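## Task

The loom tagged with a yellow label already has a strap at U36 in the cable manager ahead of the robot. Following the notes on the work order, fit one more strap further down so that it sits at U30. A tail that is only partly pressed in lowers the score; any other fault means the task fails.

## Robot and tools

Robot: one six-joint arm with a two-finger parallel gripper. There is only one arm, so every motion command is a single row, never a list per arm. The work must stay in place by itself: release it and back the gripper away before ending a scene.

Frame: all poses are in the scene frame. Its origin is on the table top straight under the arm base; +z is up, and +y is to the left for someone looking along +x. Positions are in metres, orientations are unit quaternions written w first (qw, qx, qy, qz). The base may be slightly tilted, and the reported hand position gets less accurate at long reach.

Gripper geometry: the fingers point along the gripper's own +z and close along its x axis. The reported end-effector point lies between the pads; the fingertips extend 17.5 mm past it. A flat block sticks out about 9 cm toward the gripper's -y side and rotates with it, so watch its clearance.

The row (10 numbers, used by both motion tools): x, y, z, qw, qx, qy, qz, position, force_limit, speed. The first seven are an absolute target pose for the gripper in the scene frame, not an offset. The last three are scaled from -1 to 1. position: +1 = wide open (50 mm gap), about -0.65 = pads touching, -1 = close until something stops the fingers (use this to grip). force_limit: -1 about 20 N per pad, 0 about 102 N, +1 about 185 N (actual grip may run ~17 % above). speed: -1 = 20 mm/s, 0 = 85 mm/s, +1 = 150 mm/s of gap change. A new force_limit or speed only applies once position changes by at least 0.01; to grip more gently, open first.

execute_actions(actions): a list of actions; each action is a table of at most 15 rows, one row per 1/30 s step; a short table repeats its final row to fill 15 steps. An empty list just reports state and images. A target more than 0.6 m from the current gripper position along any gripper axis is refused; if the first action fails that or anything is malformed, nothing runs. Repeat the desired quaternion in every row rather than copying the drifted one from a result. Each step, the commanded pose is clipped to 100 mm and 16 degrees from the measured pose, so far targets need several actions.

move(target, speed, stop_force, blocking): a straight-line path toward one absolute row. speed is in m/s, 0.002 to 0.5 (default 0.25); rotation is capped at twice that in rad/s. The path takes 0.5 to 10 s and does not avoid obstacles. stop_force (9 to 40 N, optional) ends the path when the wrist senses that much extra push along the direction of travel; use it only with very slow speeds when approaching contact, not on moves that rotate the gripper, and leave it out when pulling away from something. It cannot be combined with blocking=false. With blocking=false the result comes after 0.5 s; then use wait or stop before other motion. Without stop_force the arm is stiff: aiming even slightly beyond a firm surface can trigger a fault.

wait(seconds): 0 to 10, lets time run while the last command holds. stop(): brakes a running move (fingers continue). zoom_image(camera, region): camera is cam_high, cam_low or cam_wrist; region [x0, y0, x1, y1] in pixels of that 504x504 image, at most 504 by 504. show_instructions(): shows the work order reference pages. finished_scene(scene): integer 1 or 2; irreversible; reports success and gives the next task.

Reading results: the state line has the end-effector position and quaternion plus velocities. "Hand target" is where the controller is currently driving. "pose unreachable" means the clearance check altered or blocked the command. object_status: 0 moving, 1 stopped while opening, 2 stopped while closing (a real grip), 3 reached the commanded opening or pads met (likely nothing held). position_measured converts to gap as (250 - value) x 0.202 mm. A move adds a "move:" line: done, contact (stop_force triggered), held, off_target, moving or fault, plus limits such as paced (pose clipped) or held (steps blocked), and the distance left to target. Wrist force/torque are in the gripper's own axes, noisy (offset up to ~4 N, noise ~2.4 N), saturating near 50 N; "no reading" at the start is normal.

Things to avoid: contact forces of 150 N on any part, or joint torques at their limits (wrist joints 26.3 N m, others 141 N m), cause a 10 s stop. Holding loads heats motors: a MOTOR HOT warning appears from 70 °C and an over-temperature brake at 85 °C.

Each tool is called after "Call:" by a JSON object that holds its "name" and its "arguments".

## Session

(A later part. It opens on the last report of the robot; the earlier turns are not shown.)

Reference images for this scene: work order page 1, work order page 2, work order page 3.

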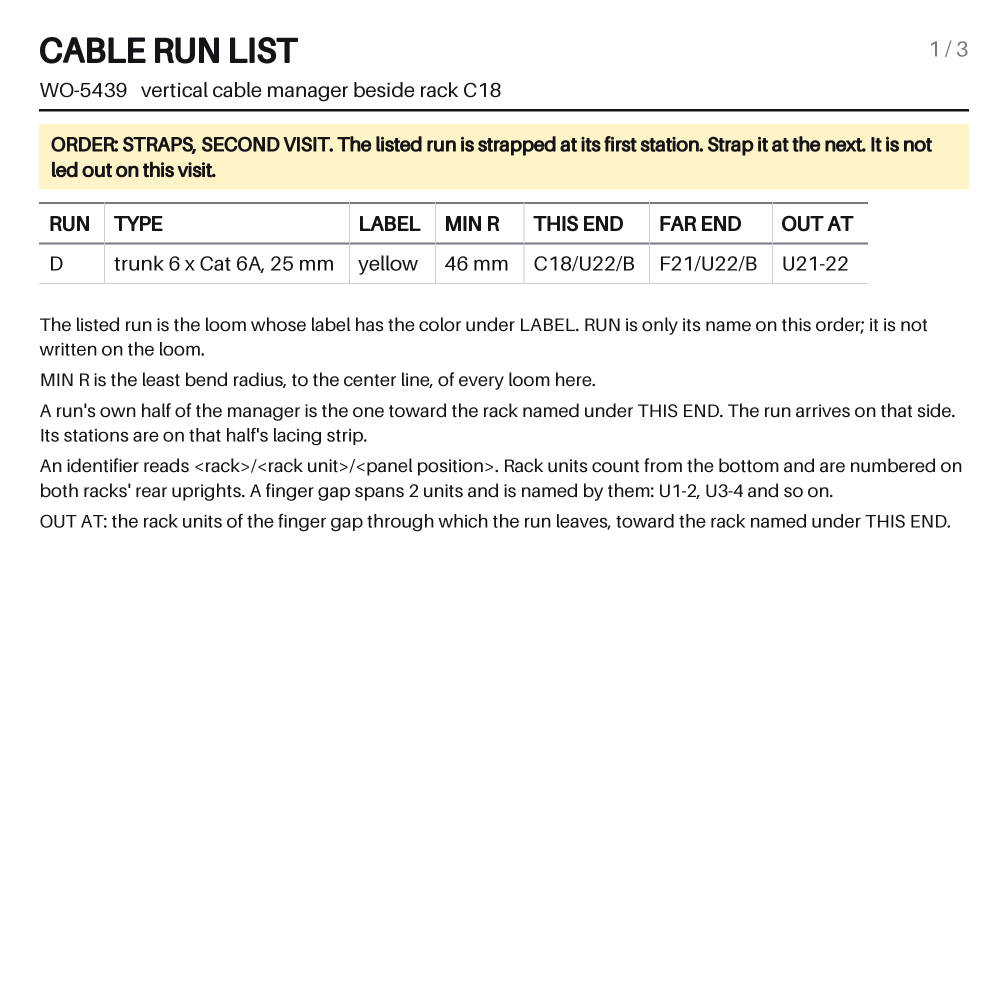

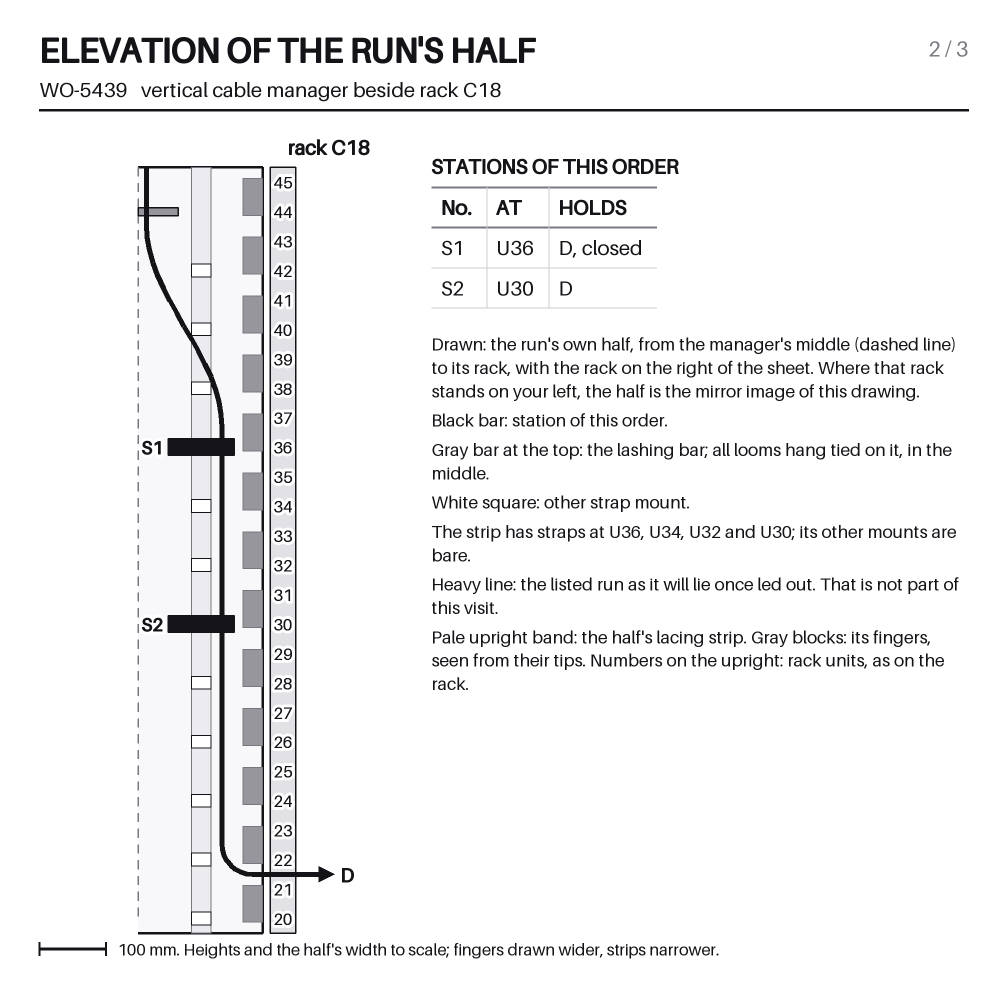

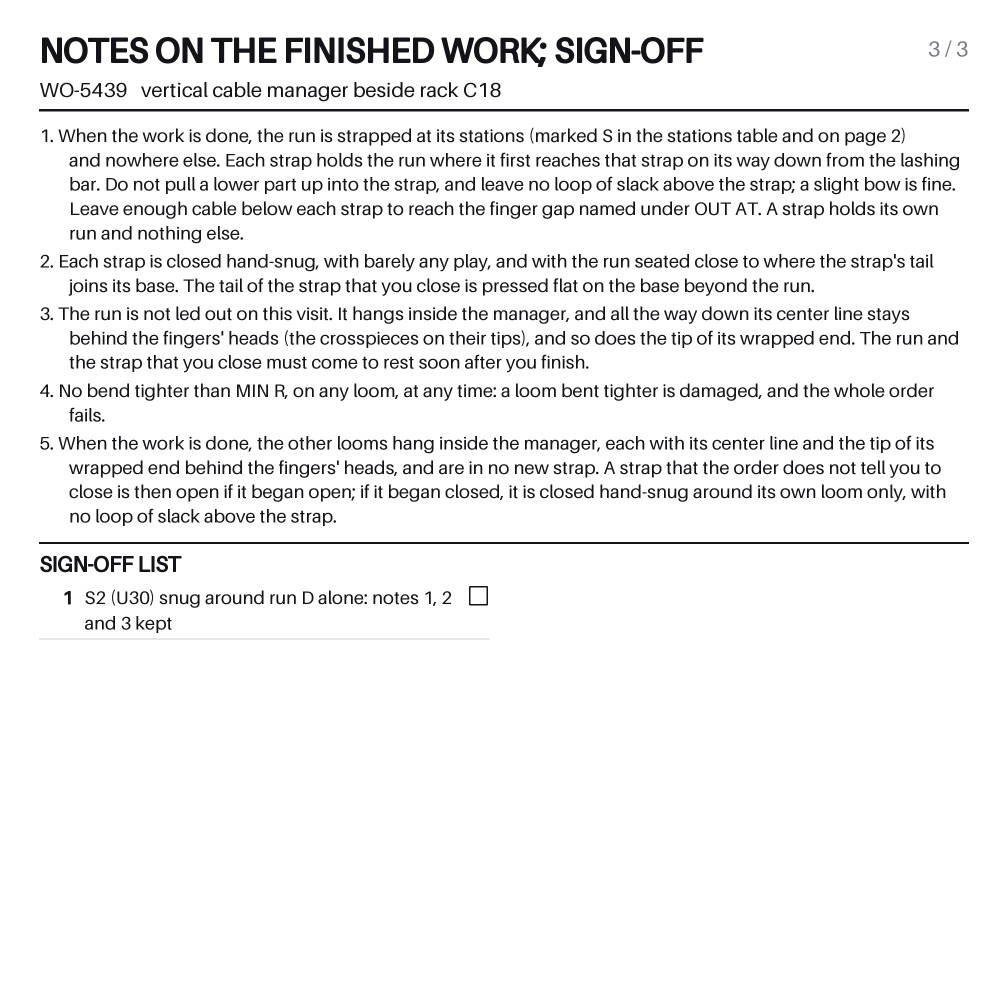

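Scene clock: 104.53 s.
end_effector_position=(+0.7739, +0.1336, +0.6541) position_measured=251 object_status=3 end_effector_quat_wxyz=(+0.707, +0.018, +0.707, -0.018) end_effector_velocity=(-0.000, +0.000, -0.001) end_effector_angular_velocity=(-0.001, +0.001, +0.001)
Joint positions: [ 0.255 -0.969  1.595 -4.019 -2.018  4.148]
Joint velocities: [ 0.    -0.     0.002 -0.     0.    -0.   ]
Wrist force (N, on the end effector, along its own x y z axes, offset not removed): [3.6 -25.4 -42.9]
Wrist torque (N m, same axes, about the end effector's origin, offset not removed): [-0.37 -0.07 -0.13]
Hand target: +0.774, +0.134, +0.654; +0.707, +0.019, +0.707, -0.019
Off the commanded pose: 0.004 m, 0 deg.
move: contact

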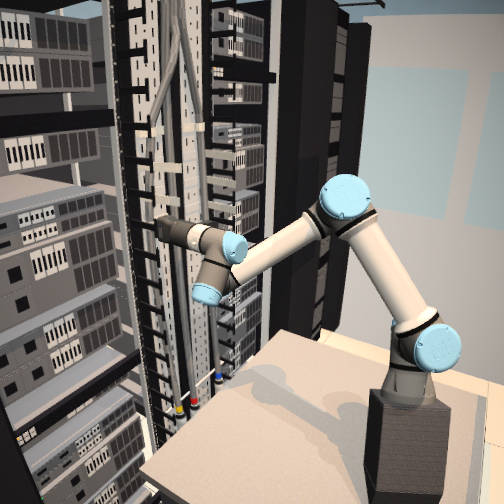

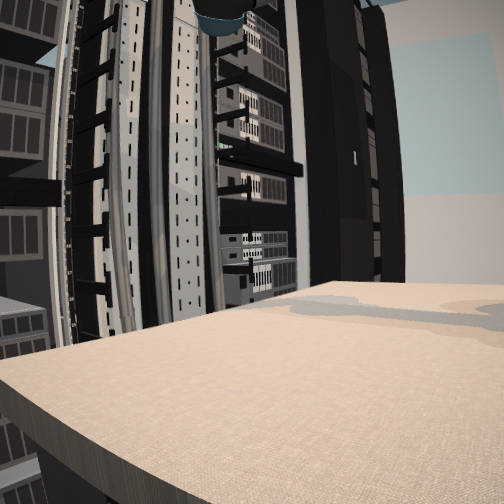

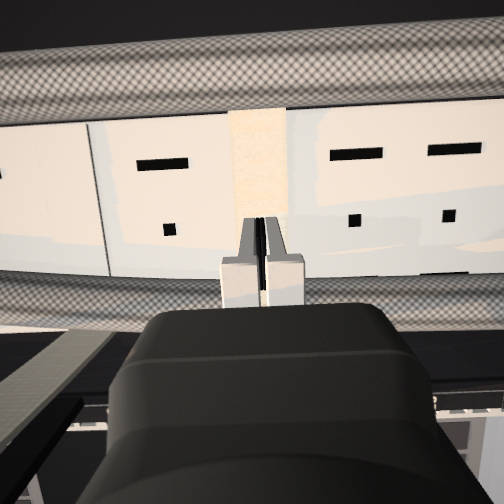

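Call:
{"name": "move", "arguments": {"target": [0.765,0.125,0.654,0.707,0.0185,0.707,-0.0185,-1,0,0], "speed": 0.01}}

Call:
{"name": "move", "arguments": {"target": [0.70,0.13,0.64,0.5,-0.5,0.5,-0.5,-1,0,0], "speed": 0.1}}

Call:
{"name": "zoom_image", "arguments": {"camera": "cam_wrist", "region": [100,60,440,300]}}

Scene clock: 113.53 s.
end_effector_position=(+0.7652, +0.1252, +0.6540) position_measured=251 object_status=3 end_effector_quat_wxyz=(+0.707, +0.019, +0.707, -0.019) end_effector_velocity=(-0.001, -0.002, -0.002) end_effector_angular_velocity=(-0.001, +0.002, -0.001)
Joint positions: [ 0.249 -0.996  1.635 -4.031 -2.012  4.149]
Joint velocities: [-0.003 -0.004  0.008 -0.003  0.002  0.001]
Wrist force (N, on the end effector, along its own x y z axes, offset not removed): [0.6 1.1 -0.3]
Wrist torque (N m, same axes, about the end effector's origin, offset not removed): [0.10 -0.10 0.12]
Hand target: +0.765, +0.125, +0.654; +0.707, +0.019, +0.707, -0.018
Off the commanded pose: 0.000 m, 0 deg.
move: done

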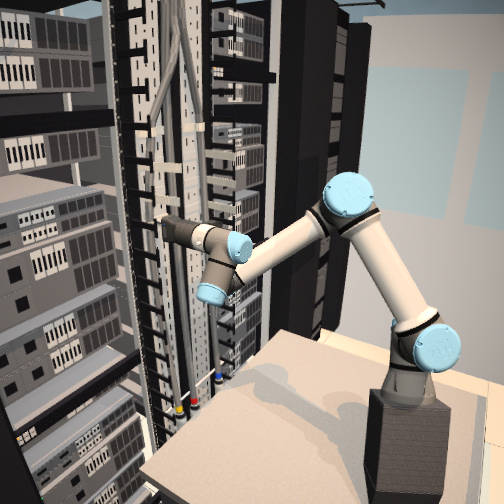

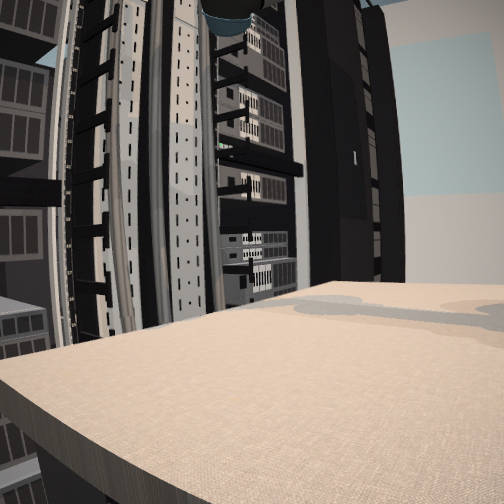

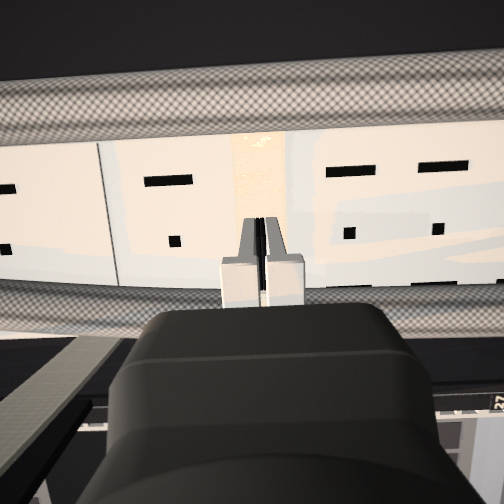

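Scene clock: 121.77 s.
end_effector_position=(+0.7001, +0.1299, +0.6400) position_measured=251 object_status=3 end_effector_quat_wxyz=(+0.500, -0.500, +0.500, -0.500) end_effector_velocity=(-0.000, +0.000, -0.000) end_effector_angular_velocity=(-0.012, +0.000, +0.000)
Joint positions: [ 0.204 -1.093  1.918 -4.183 -1.924  2.603]
Joint velocities: [-0.    -0.     0.002 -0.001  0.    -0.012]
Wrist force (N, on the end effector, along its own x y z axes, offset not removed): [2.8 -3.1 -1.7]
Wrist torque (N m, same axes, about the end effector's origin, offset not removed): [-0.50 -0.54 0.01]
Hand target: +0.700, +0.130, +0.640; +0.500, -0.500, +0.500, -0.500
Off the commanded pose: 0.000 m, 0 deg.
move: done

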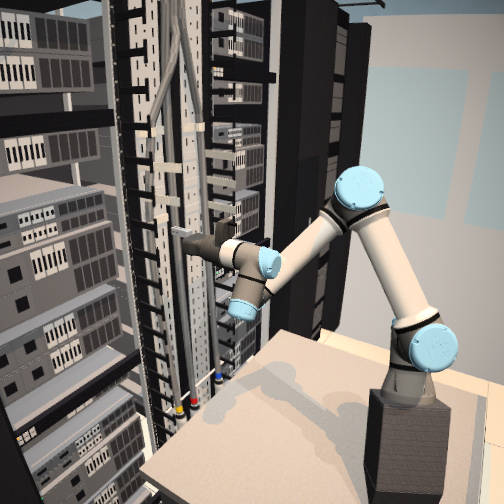

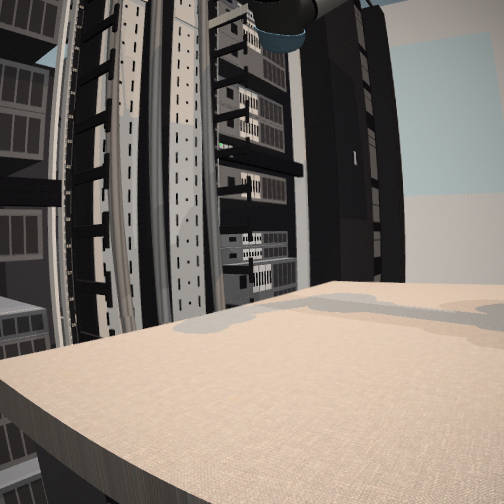

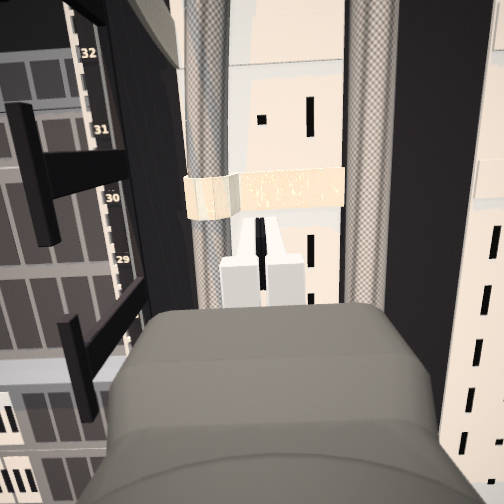

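Region (100, 60, 440, 300) of cam_wrist's 504x504 image, scaled by 1.482, with more detail than that image has; it fills the top 356 rows of this view, and the rest is white.

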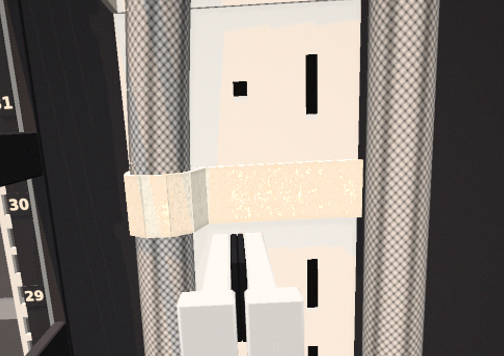

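It stuck; snug and seated at the root.

Call:
{"name": "move", "arguments": {"target": [0.62,0.13,0.64,0.5,-0.5,0.5,-0.5,-1,0,0], "speed": 0.15}}

Call:
{"name": "finished_scene", "arguments": {"scene": 2}}

Scene clock: 125.53 s.
end_effector_position=(+0.6202, +0.1300, +0.6400) position_measured=251 object_status=3 end_effector_quat_wxyz=(+0.500, -0.500, +0.500, -0.500) end_effector_velocity=(-0.003, +0.001, +0.001) end_effector_angular_velocity=(+0.001, -0.002, +0.002)
Joint positions: [ 0.278 -1.163  2.103 -4.305 -1.996  2.584]
Joint velocities: [ 0.004 -0.002  0.004 -0.004 -0.001 -0.001]
Wrist force (N, on the end effector, along its own x y z axes, offset not removed): [-1.4 -0.8 -2.9]
Wrist torque (N m, same axes, about the end effector's origin, offset not removed): [-0.15 0.20 -0.01]
Hand target: +0.620, +0.130, +0.640; +0.500, -0.500, +0.500, -0.500
Off the commanded pose: 0.000 m, 0 deg.
move: done

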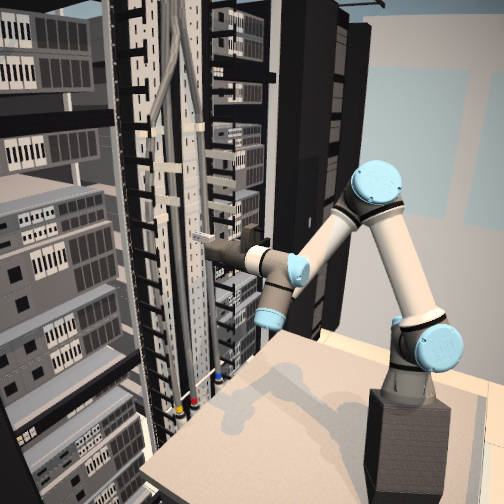

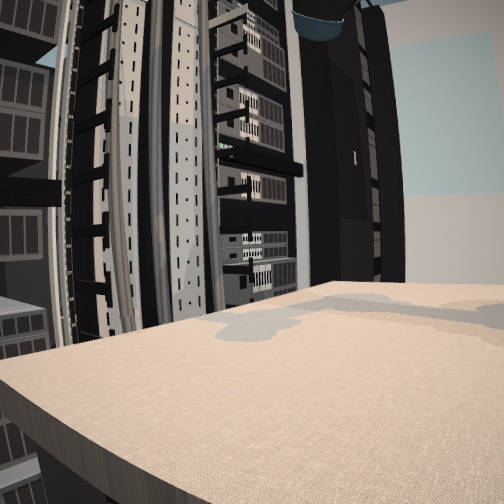

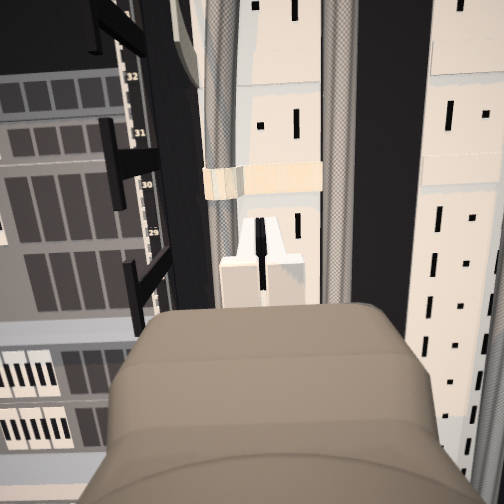

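The scene is finished: the task was done.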